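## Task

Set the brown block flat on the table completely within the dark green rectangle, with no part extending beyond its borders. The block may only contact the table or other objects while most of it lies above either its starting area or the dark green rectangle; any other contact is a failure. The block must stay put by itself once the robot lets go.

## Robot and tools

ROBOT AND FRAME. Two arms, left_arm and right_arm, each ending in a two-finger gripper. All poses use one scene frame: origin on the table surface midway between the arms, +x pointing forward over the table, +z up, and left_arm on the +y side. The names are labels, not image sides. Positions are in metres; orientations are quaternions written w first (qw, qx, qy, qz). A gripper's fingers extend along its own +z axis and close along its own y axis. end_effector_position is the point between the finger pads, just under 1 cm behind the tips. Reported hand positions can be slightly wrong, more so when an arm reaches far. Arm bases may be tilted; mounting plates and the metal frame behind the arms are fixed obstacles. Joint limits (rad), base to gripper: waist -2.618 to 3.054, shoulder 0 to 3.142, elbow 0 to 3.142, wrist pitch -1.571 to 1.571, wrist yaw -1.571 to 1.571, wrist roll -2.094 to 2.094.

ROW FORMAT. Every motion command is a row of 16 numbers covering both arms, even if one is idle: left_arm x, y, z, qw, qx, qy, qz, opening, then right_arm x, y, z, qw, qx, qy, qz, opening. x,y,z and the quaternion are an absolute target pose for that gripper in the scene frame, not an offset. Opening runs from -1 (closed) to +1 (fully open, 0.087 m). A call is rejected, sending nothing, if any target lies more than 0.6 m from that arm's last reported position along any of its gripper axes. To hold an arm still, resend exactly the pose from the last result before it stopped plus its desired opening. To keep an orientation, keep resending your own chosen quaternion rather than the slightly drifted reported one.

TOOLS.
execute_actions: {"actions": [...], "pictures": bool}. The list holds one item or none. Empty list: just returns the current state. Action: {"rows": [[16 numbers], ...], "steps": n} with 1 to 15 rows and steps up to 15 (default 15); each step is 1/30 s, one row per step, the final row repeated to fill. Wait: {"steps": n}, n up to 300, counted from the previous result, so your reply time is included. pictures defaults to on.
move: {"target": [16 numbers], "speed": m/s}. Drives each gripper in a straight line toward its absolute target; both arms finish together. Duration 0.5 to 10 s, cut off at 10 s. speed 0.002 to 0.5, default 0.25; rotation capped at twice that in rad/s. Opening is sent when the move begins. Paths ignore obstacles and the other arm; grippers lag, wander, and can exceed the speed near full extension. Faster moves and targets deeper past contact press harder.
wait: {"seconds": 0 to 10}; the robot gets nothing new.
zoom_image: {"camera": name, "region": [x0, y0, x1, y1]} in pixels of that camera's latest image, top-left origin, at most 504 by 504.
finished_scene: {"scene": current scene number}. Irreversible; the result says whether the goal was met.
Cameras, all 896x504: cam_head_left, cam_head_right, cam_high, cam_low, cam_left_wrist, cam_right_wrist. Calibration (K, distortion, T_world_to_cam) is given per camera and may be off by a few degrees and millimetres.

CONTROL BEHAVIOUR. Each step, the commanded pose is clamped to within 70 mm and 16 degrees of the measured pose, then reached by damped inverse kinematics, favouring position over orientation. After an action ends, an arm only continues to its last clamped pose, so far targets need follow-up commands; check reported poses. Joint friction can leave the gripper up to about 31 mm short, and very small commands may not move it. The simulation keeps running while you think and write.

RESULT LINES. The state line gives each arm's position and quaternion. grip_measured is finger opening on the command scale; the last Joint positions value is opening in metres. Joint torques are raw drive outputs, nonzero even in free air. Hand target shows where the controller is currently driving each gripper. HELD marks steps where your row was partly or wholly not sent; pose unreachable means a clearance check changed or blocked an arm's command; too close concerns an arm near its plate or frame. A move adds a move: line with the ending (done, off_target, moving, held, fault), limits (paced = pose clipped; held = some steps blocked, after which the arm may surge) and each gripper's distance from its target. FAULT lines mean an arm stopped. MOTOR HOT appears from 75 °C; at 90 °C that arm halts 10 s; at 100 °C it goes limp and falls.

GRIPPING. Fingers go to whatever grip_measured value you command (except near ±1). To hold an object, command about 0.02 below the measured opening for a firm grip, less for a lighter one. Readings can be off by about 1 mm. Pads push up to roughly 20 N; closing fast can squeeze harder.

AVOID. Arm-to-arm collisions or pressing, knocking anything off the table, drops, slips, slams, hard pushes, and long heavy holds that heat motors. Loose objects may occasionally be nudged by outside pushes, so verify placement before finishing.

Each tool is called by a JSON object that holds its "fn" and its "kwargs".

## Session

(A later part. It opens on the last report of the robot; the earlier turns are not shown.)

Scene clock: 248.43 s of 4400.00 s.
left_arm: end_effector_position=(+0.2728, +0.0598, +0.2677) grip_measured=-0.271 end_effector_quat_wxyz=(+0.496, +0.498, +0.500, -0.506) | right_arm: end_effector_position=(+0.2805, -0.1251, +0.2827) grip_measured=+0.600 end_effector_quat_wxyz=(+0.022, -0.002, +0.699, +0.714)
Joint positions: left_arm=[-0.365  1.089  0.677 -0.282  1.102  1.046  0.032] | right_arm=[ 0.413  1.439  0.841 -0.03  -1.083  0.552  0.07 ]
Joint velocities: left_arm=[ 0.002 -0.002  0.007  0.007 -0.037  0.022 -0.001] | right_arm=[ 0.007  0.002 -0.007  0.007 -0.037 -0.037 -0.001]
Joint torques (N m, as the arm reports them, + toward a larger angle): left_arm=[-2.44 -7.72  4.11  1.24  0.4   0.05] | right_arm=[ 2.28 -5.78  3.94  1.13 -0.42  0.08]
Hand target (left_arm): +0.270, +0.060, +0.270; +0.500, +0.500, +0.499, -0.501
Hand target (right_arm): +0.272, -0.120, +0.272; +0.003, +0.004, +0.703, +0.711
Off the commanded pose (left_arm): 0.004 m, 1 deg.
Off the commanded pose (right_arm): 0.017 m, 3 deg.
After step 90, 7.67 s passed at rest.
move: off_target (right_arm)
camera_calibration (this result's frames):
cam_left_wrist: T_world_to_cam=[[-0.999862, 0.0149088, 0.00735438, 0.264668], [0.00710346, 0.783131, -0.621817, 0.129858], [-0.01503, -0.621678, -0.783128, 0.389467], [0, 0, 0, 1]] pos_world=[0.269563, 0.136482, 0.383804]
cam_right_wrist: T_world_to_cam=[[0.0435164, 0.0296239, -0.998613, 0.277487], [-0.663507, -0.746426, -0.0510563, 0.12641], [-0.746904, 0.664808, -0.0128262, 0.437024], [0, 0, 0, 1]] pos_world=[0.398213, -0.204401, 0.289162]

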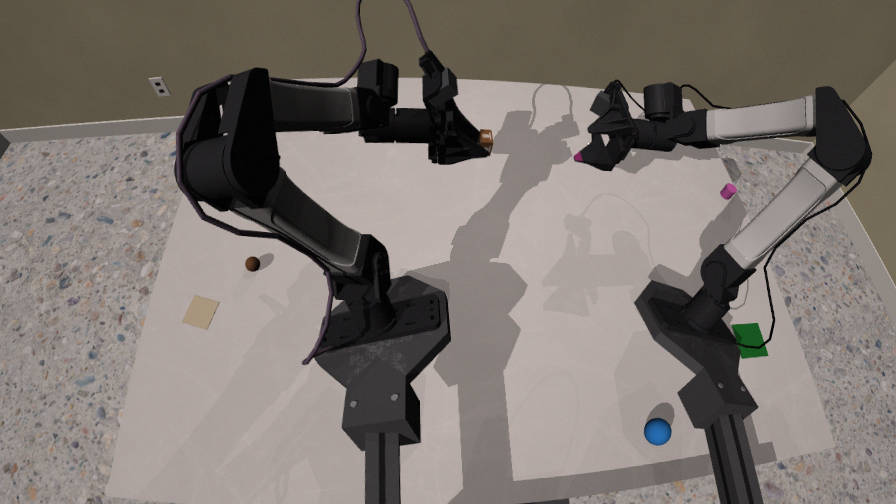

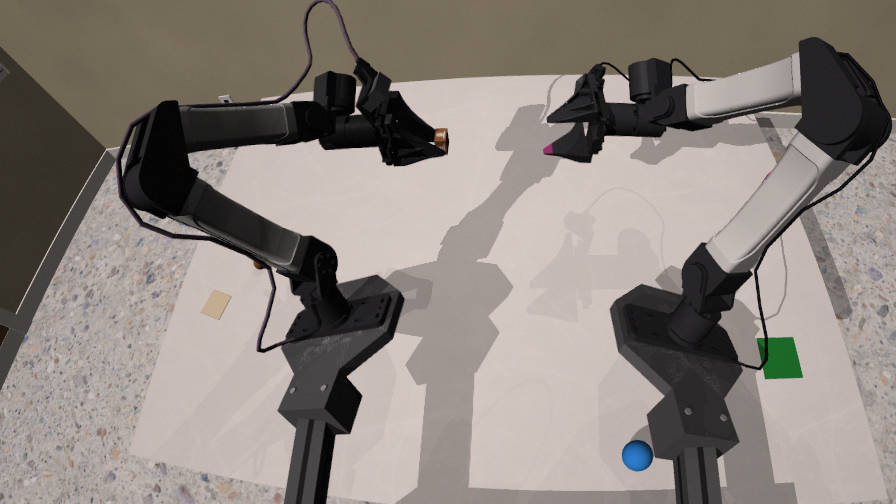

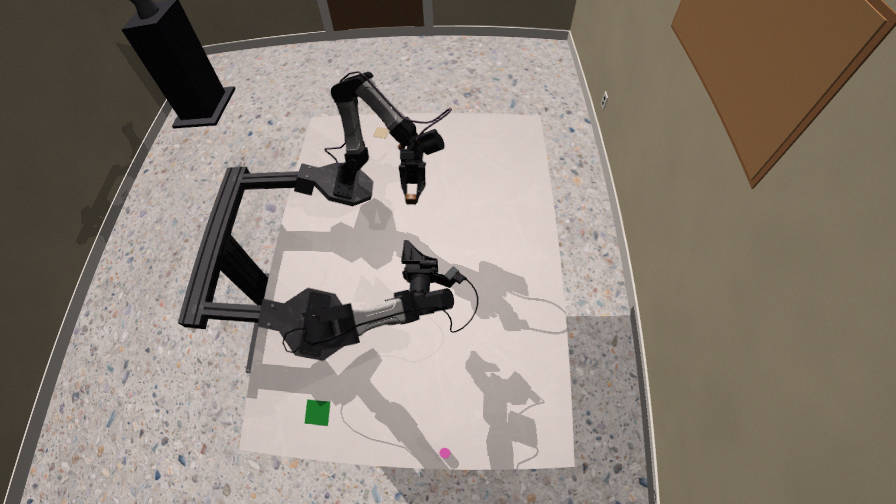

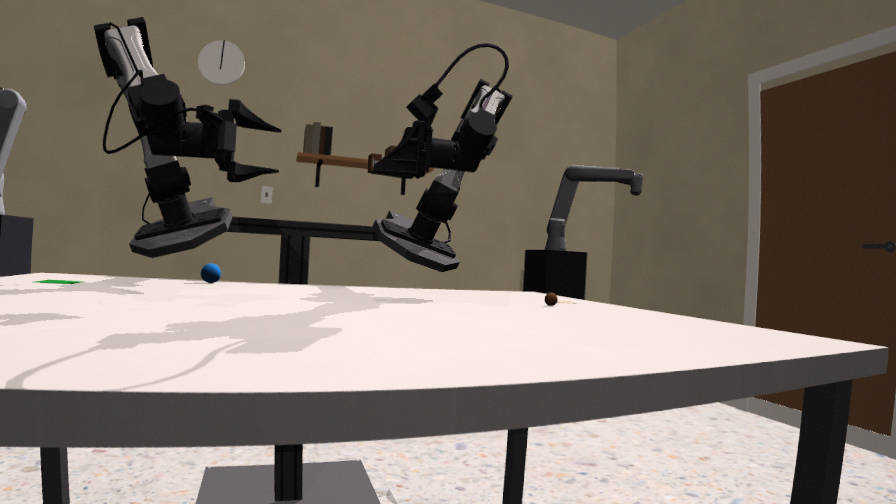

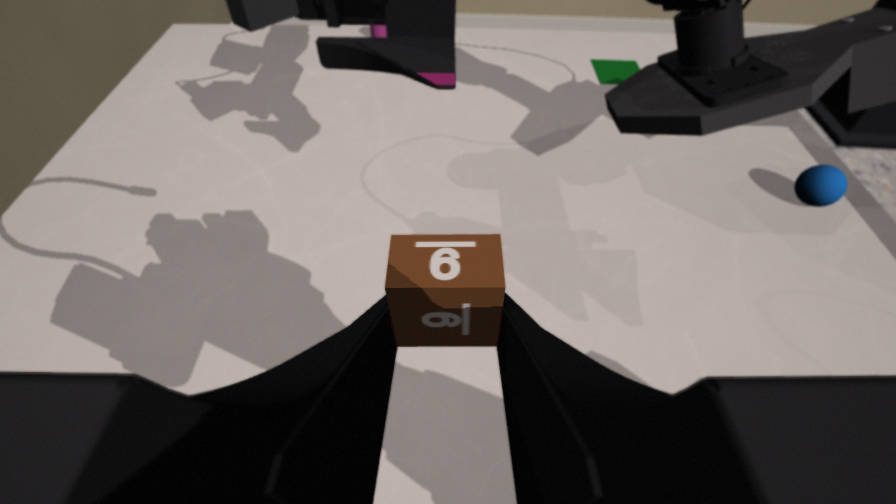

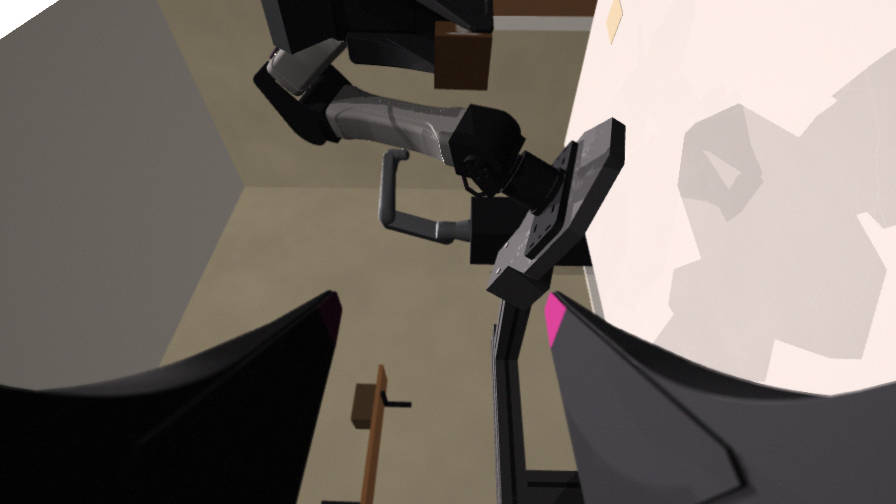

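{"fn": "move", "kwargs": {"target": [0.27,0.06,0.27,0.5,0.5,0.5,-0.5,-0.295,0.265,-0.02,0.262,0,0,0.707,0.707,0.6], "speed": 0.1}}

Scene clock: 260.07 s of 4400.00 s.
left_arm: end_effector_position=(+0.2735, +0.0599, +0.2675) grip_measured=-0.271 end_effector_quat_wxyz=(+0.496, +0.498, +0.502, -0.505) | right_arm: end_effector_position=(+0.2672, -0.0233, +0.2652) grip_measured=+0.600 end_effector_quat_wxyz=(+0.001, +0.002, +0.704, +0.711)
Joint positions: left_arm=[-0.365  1.089  0.677 -0.279  1.099  1.043  0.032] | right_arm=[ 0.679  1.706  0.841  0.397 -0.861  0.795  0.07 ]
Joint velocities: left_arm=[ 0.002 -0.017  0.007 -0.007  0.051  0.007  0.001] | right_arm=[-0.007 -0.017  0.012 -0.051 -0.051 -0.051 -0.001]
Joint torques (N m, as the arm reports them, + toward a larger angle): left_arm=[-2.43 -8.03  4.09  1.22  0.42  0.05] | right_arm=[ 3.13 -7.31  5.79  1.38 -0.36  0.07]
Hand target (left_arm): +0.270, +0.060, +0.270; +0.500, +0.500, +0.500, -0.500
Hand target (right_arm): +0.267, -0.019, +0.264; +0.000, +0.003, +0.704, +0.710
Off the commanded pose (left_arm): 0.004 m, 1 deg.
Off the commanded pose (right_arm): 0.005 m, 1 deg.
After step 90, 7.00 s passed at rest.
move: done
camera_calibration (this result's frames):
cam_left_wrist: T_world_to_cam=[[-0.9999, 0.0120401, 0.00736509, 0.265571], [0.00487504, 0.784324, -0.620333, 0.129808], [-0.0132455, -0.620235, -0.784304, 0.3891], [0, 0, 0, 1]] pos_world=[0.270066, 0.136325, 0.383741]
cam_right_wrist: T_world_to_cam=[[0.00885955, 0.019347, -0.999774, 0.266935], [-0.646742, -0.762434, -0.0204853, 0.179714], [-0.762658, 0.646777, 0.0057577, 0.35812], [0, 0, 0, 1]] pos_world=[0.386986, -0.0997675, 0.268494]

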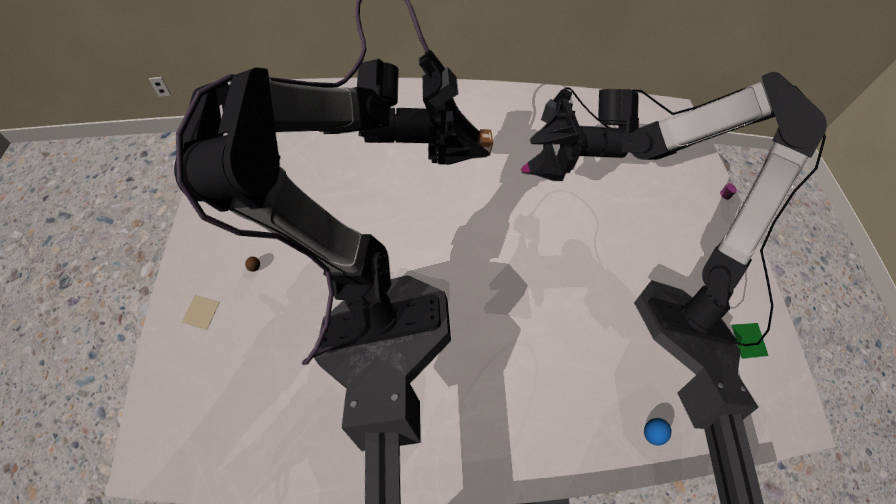

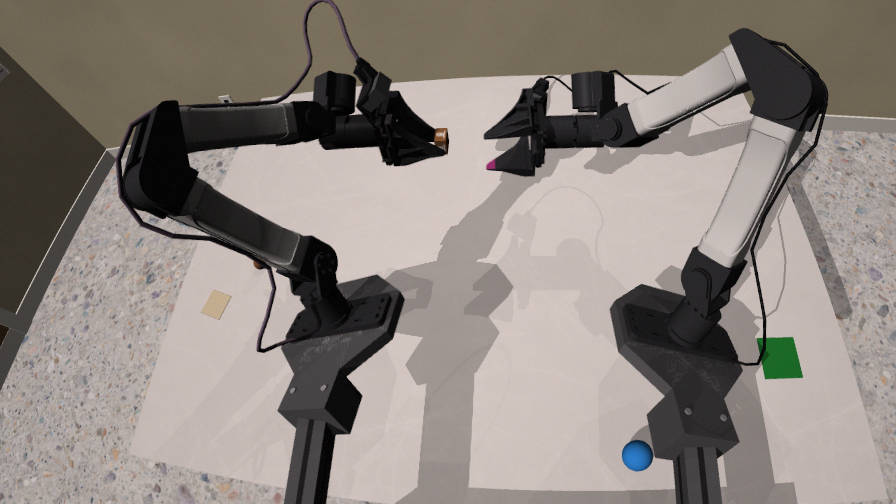

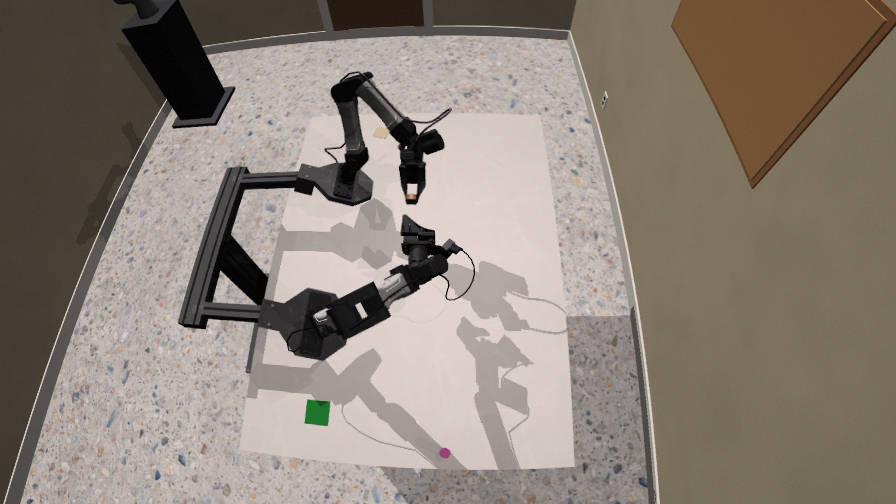

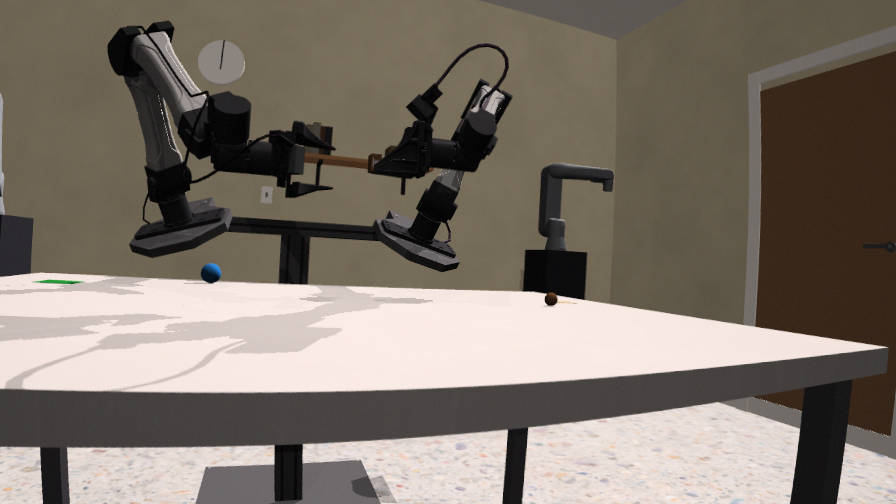

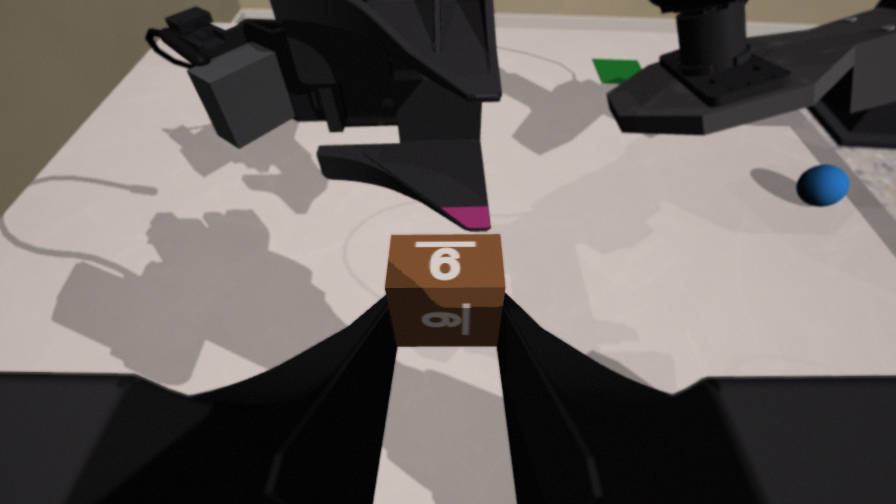

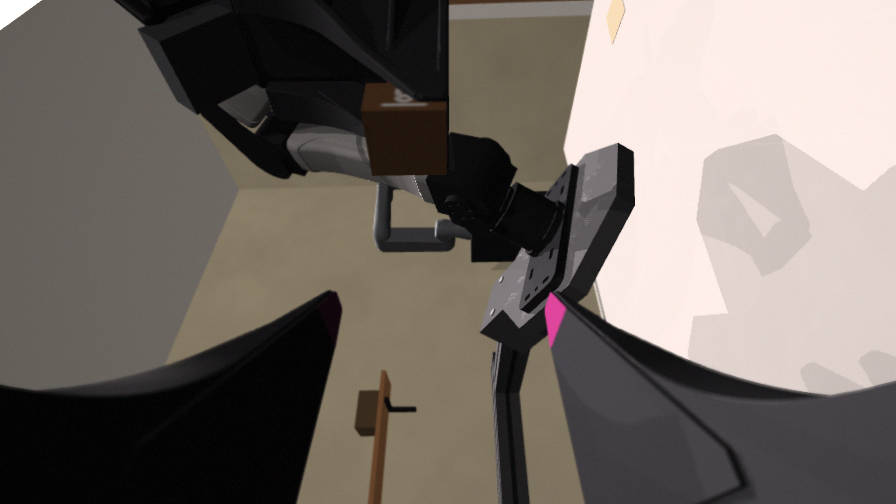

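{"fn": "move", "kwargs": {"target": [0.27,0.06,0.27,0.5,0.5,0.5,-0.5,-0.295,0.275,0.01,0.281,0,0,0.707,0.707,0.4], "speed": 0.05}}

Scene clock: 280.00 s of 4400.00 s.
left_arm: end_effector_position=(+0.2735, +0.0599, +0.2675) grip_measured=-0.271 end_effector_quat_wxyz=(+0.496, +0.498, +0.502, -0.505) | right_arm: end_effector_position=(+0.2711, +0.0034, +0.2800) grip_measured=+0.400 end_effector_quat_wxyz=(+0.001, -0.000, +0.706, +0.708)
Joint positions: left_arm=[-0.365  1.089  0.677 -0.279  1.099  1.043  0.032] | right_arm=[ 0.754  1.751  0.922  0.387 -0.792  0.834  0.061]
Joint velocities: left_arm=[-0.002 -0.012 -0.002 -0.022 -0.037  0.022  0.   ] | right_arm=[-0.002  0.007 -0.012 -0.066 -0.066  0.022  0.   ]
Joint torques (N m, as the arm reports them, + toward a larger angle): left_arm=[-2.42 -8.07  4.11  1.21  0.43  0.05] | right_arm=[ 3.44 -7.31  8.17  1.27 -0.35  0.07]
Hand target (left_arm): +0.270, +0.060, +0.270; +0.500, +0.500, +0.500, -0.500
Hand target (right_arm): +0.275, +0.010, +0.282; -0.000, +0.001, +0.706, +0.708
Off the commanded pose (left_arm): 0.004 m, 1 deg.
Off the commanded pose (right_arm): 0.008 m, 0 deg.
After step 90, 15.87 s passed at rest.
move: done
camera_calibration (this result's frames):
cam_left_wrist: T_world_to_cam=[[-0.9999, 0.0120401, 0.00736509, 0.265571], [0.00487504, 0.784324, -0.620333, 0.129808], [-0.0132455, -0.620235, -0.784304, 0.3891], [0, 0, 0, 1]] pos_world=[0.270066, 0.136325, 0.383741]
cam_right_wrist: T_world_to_cam=[[0.0112464, 0.0132715, -0.999849, 0.280585], [-0.64429, -0.764583, -0.0173957, 0.201396], [-0.764699, 0.644388, -0.0000480767, 0.345861], [0, 0, 0, 1]] pos_world=[0.391081, -0.072609, 0.284063]

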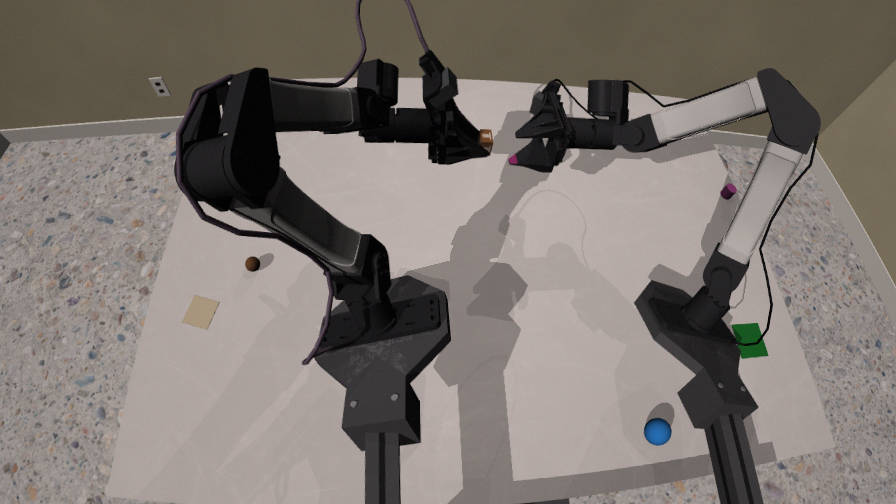

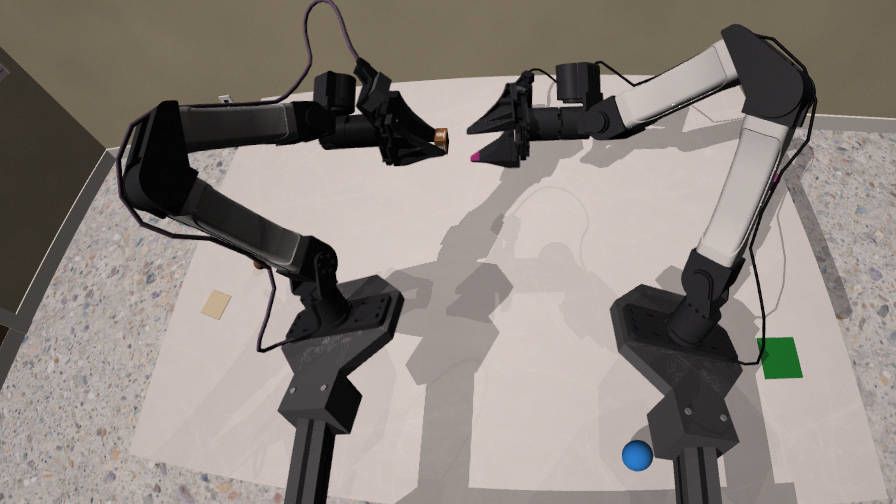

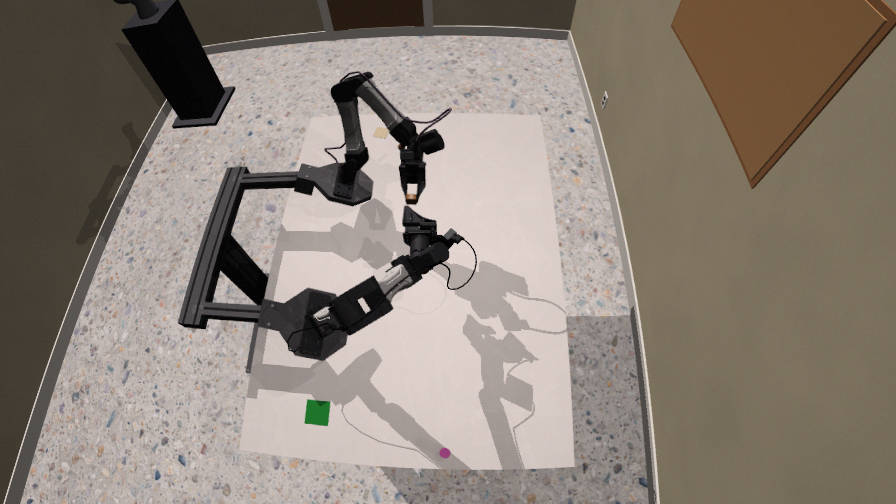

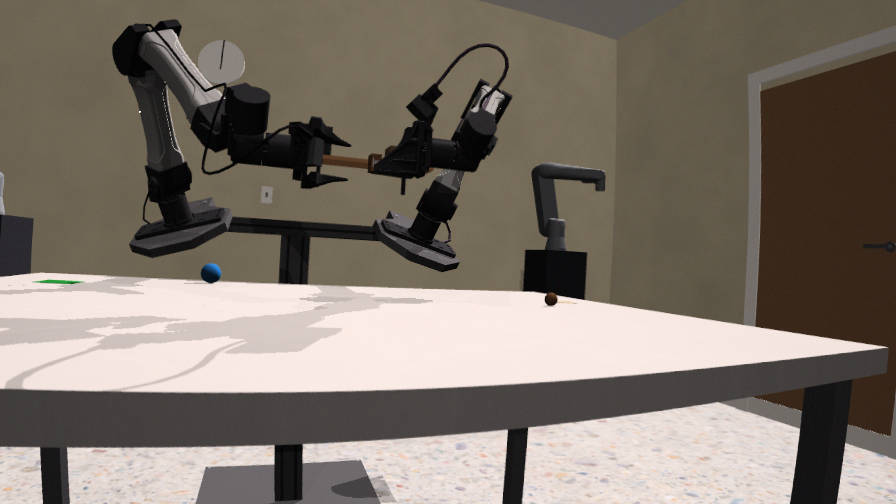

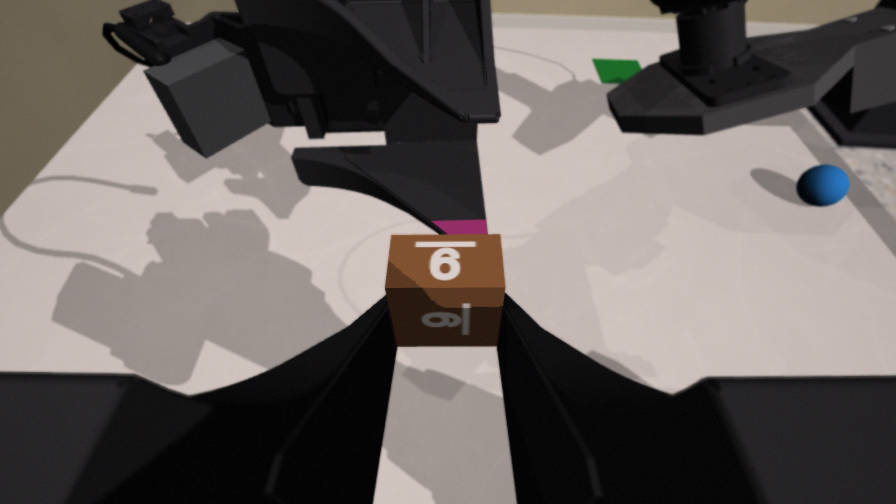

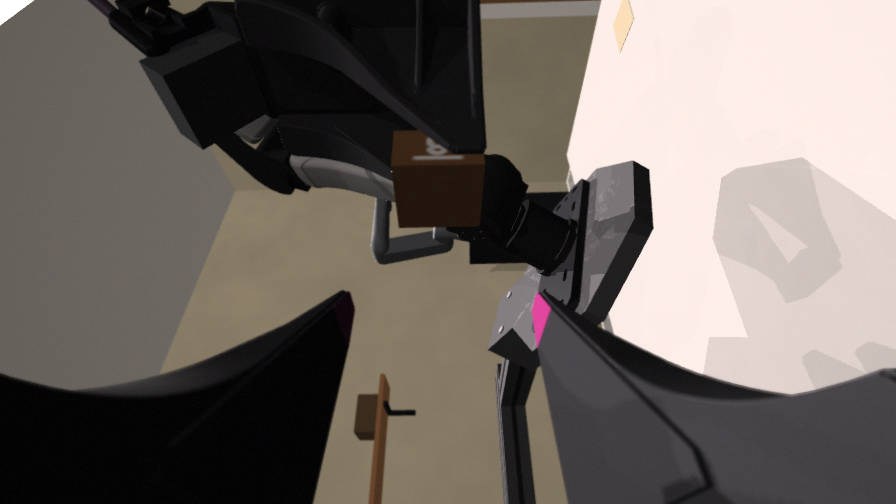

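{"fn": "move", "kwargs": {"target": [0.27,0.06,0.27,0.5,0.5,0.5,-0.5,-0.295,0.278,0.04,0.283,0,0,0.707,0.707,0.4], "speed": 0.03}}

Scene clock: 298.17 s of 4400.00 s.
left_arm: end_effector_position=(+0.2735, +0.0599, +0.2675) grip_measured=-0.271 end_effector_quat_wxyz=(+0.496, +0.498, +0.502, -0.505) | right_arm: end_effector_position=(+0.2724, +0.0326, +0.2785) grip_measured=+0.400 end_effector_quat_wxyz=(-0.008, +0.002, +0.711, +0.703)
Joint positions: left_arm=[-0.365  1.089  0.677 -0.279  1.099  1.043  0.032] | right_arm=[ 0.807  1.84   1.001  0.395 -0.741  0.864  0.061]
Joint velocities: left_arm=[-0.007  0.012 -0.002 -0.037  0.051 -0.007 -0.001] | right_arm=[ 0.007 -0.007 -0.002  0.051 -0.066 -0.081  0.001]
Joint torques (N m, as the arm reports them, + toward a larger angle): left_arm=[-2.38 -8.04  4.07  1.22  0.43  0.06] | right_arm=[ 3.8  -7.99  8.3   1.47 -0.35  0.07]
Hand target (left_arm): +0.270, +0.060, +0.270; +0.500, +0.500, +0.500, -0.500
Hand target (right_arm): +0.278, +0.040, +0.284; -0.000, +0.001, +0.706, +0.708
Off the commanded pose (left_arm): 0.004 m, 1 deg.
Off the commanded pose (right_arm): 0.010 m, 1 deg.
After step 90, 13.67 s passed at rest.
move: done
camera_calibration (this result's frames):
cam_left_wrist: T_world_to_cam=[[-0.9999, 0.0120401, 0.00736509, 0.265571], [0.00487504, 0.784324, -0.620333, 0.129808], [-0.0132455, -0.620235, -0.784304, 0.3891], [0, 0, 0, 1]] pos_world=[0.270066, 0.136325, 0.383741]
cam_right_wrist: T_world_to_cam=[[-0.00374296, -0.00119194, -0.999992, 0.28329], [-0.637152, -0.770731, 0.00330352, 0.216941], [-0.770729, 0.63716, 0.00212537, 0.329335], [0, 0, 0, 1]] pos_world=[0.393113, -0.0422979, 0.281871]

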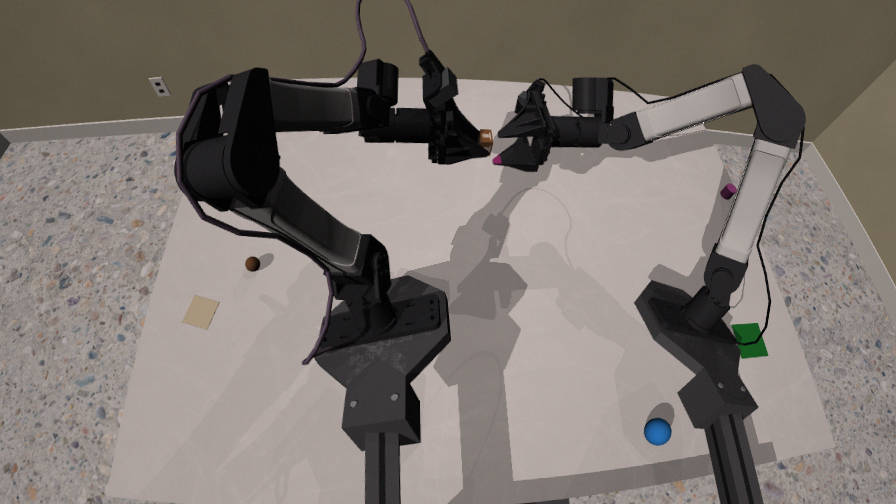

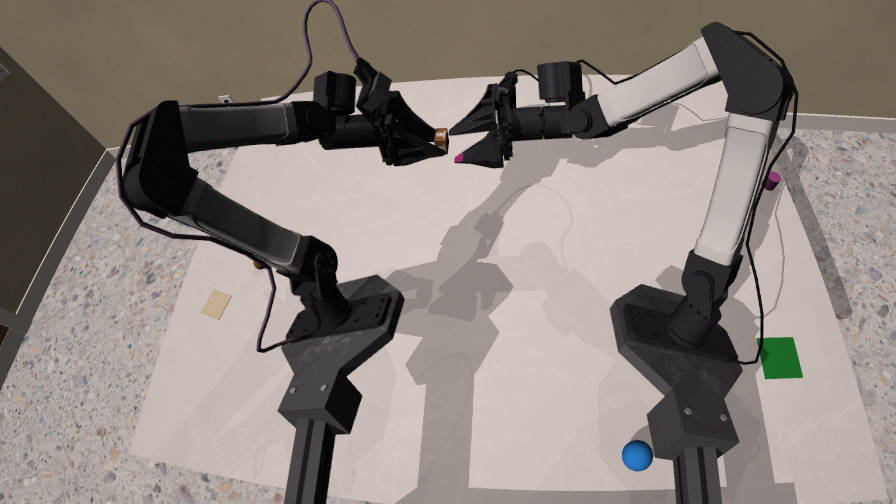

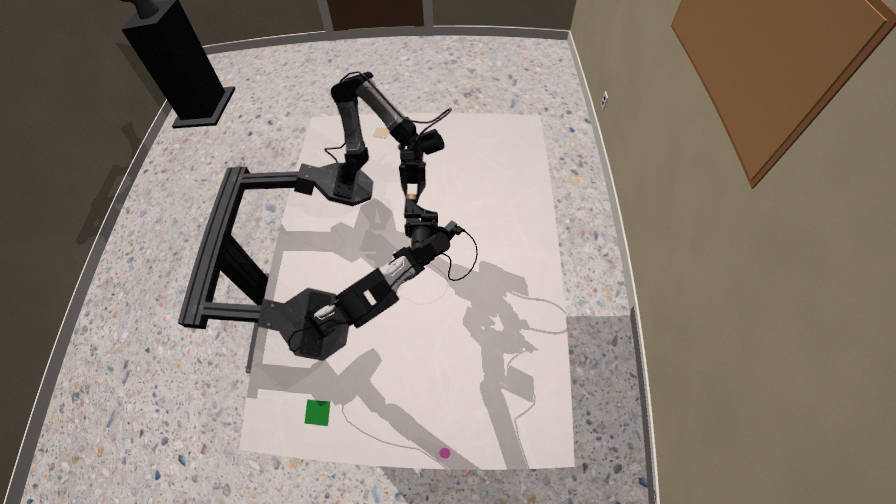

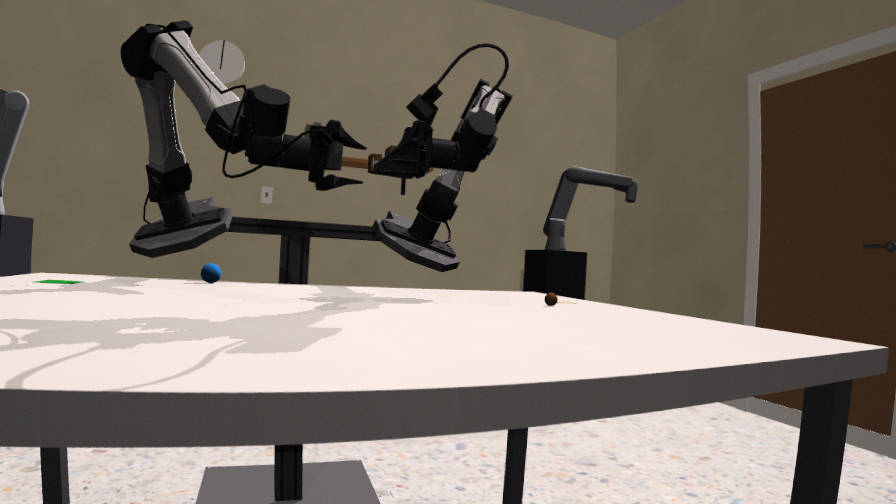

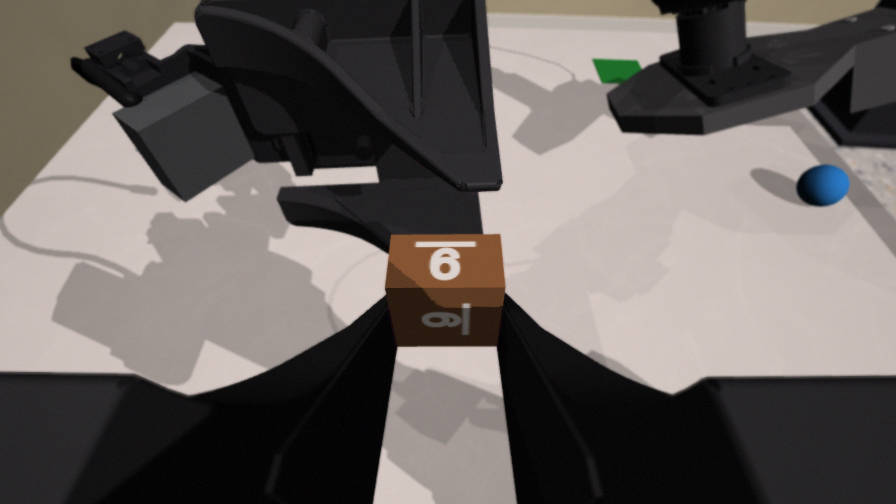

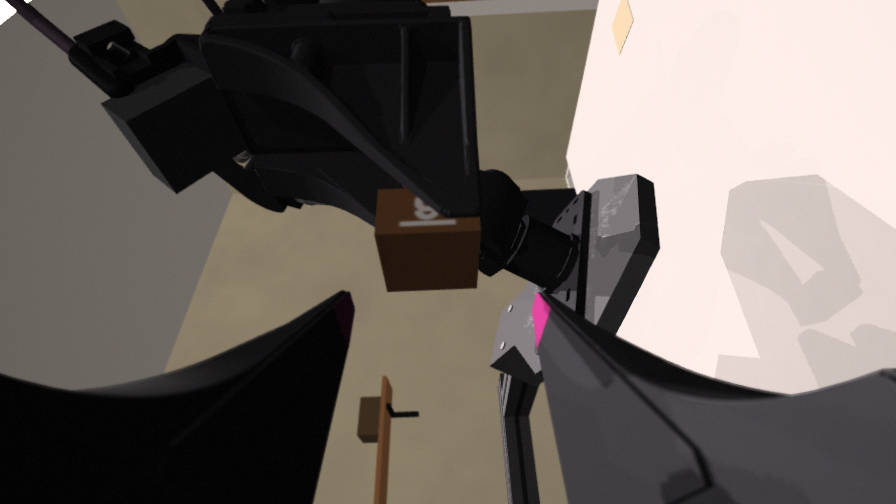

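{"fn": "move", "kwargs": {"target": [0.27,0.06,0.27,0.5,0.5,0.5,-0.5,-0.295,0.288,0.04,0.291,0,0,0.707,0.707,0.4], "speed": 0.03}}

Scene clock: 308.80 s of 4400.00 s.
left_arm: end_effector_position=(+0.2735, +0.0599, +0.2675) grip_measured=-0.271 end_effector_quat_wxyz=(+0.496, +0.498, +0.502, -0.505) | right_arm: end_effector_position=(+0.2841, +0.0344, +0.2894) grip_measured=+0.400 end_effector_quat_wxyz=(-0.000, +0.001, +0.708, +0.707)
Joint positions: left_arm=[-0.365  1.089  0.677 -0.279  1.099  1.043  0.032] | right_arm=[ 0.807  1.84   1.052  0.363 -0.739  0.865  0.061]
Joint velocities: left_arm=[ 0.007  0.007  0.007 -0.022  0.051 -0.022 -0.   ] | right_arm=[-0.012  0.007 -0.007 -0.037  0.007  0.022 -0.   ]
Joint torques (N m, as the arm reports them, + toward a larger angle): left_arm=[-2.42 -8.05  4.11  1.22  0.43  0.04] | right_arm=[ 3.56 -8.34  8.38  1.32 -0.37  0.01]
Hand target (left_arm): +0.270, +0.060, +0.270; +0.500, +0.500, +0.500, -0.500
Hand target (right_arm): +0.288, +0.039, +0.291; +0.000, +0.000, +0.707, +0.707
Off the commanded pose (left_arm): 0.004 m, 1 deg.
Off the commanded pose (right_arm): 0.007 m, 0 deg.
After step 90, 6.67 s passed at rest.
move: done
camera_calibration (this result's frames):
cam_left_wrist: T_world_to_cam=[[-0.9999, 0.0120401, 0.00736509, 0.265571], [0.00487504, 0.784324, -0.620333, 0.129808], [-0.0132455, -0.620235, -0.784304, 0.3891], [0, 0, 0, 1]] pos_world=[0.270066, 0.136325, 0.383741]
cam_right_wrist: T_world_to_cam=[[0.007639, 0.00784196, -0.99994, 0.290675], [-0.644597, -0.764445, -0.0109195, 0.231836], [-0.764484, 0.644642, -0.00078469, 0.33604], [0, 0, 0, 1]] pos_world=[0.404118, -0.041679, 0.293452]

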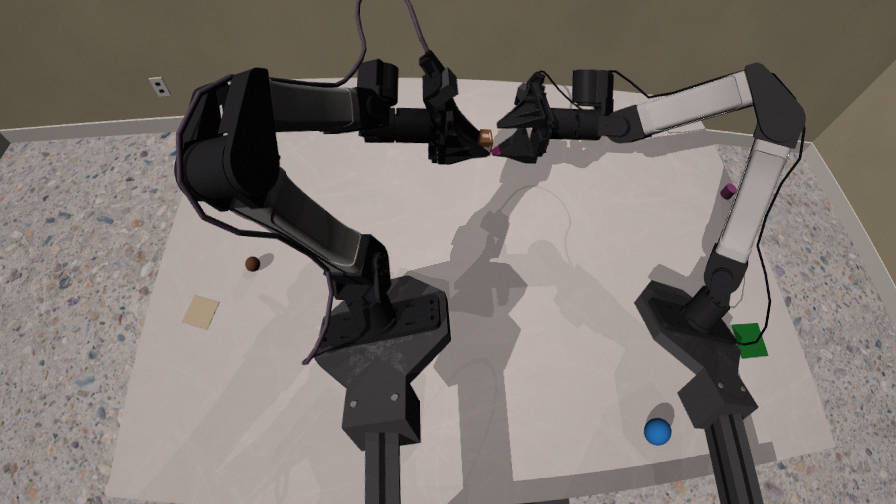

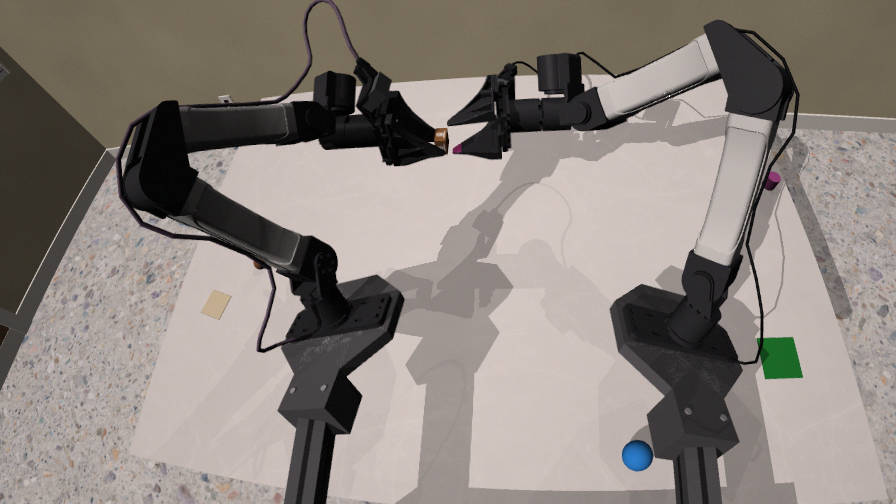

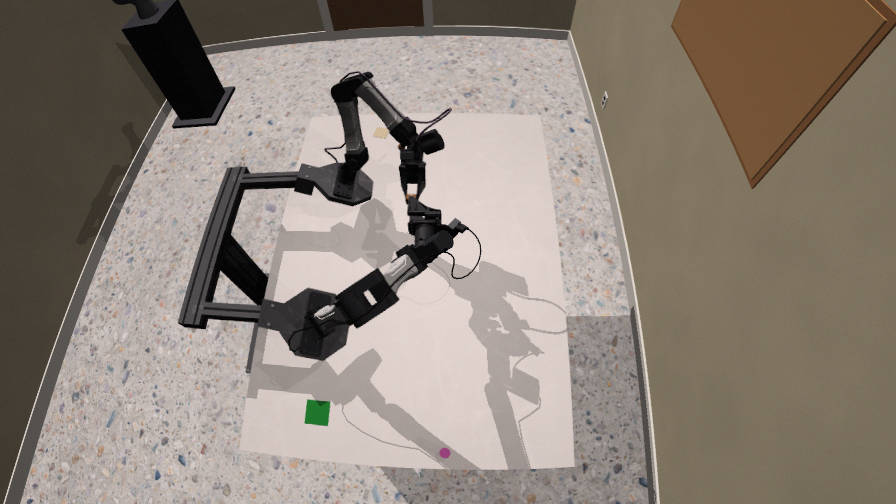

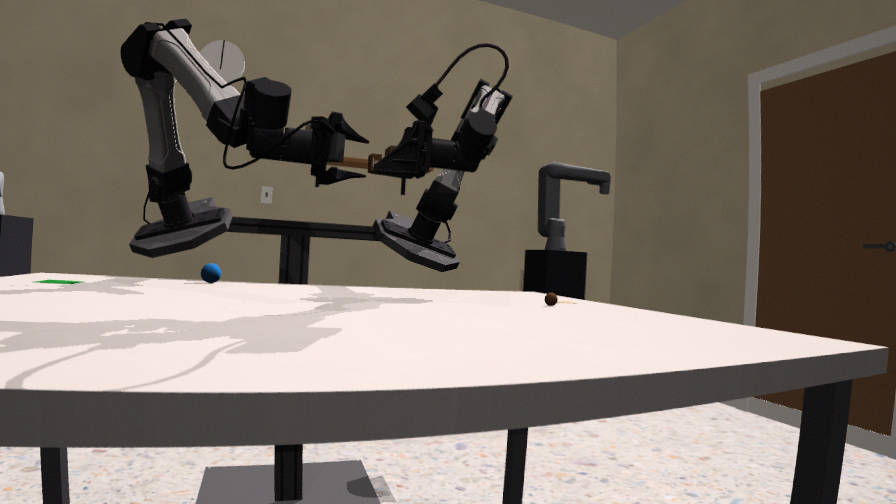

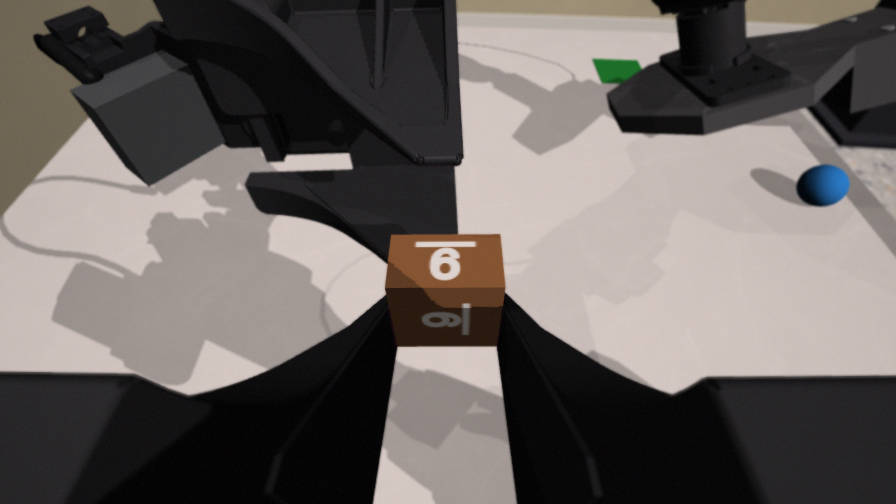

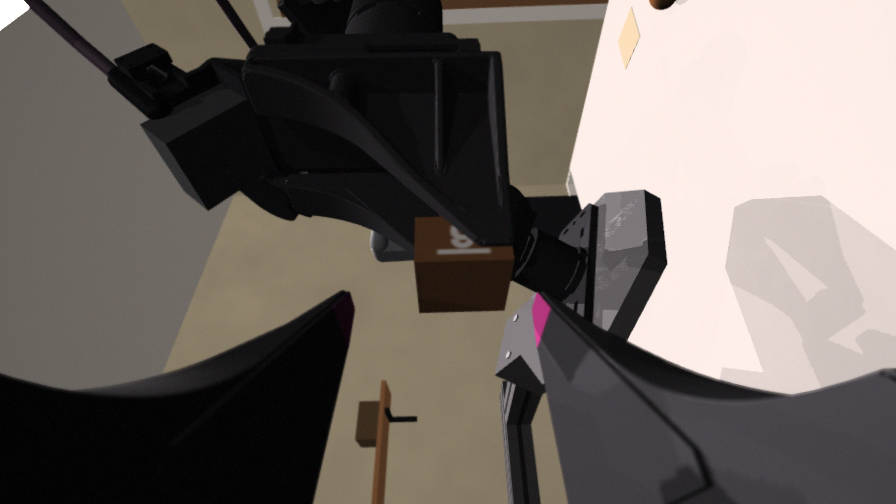

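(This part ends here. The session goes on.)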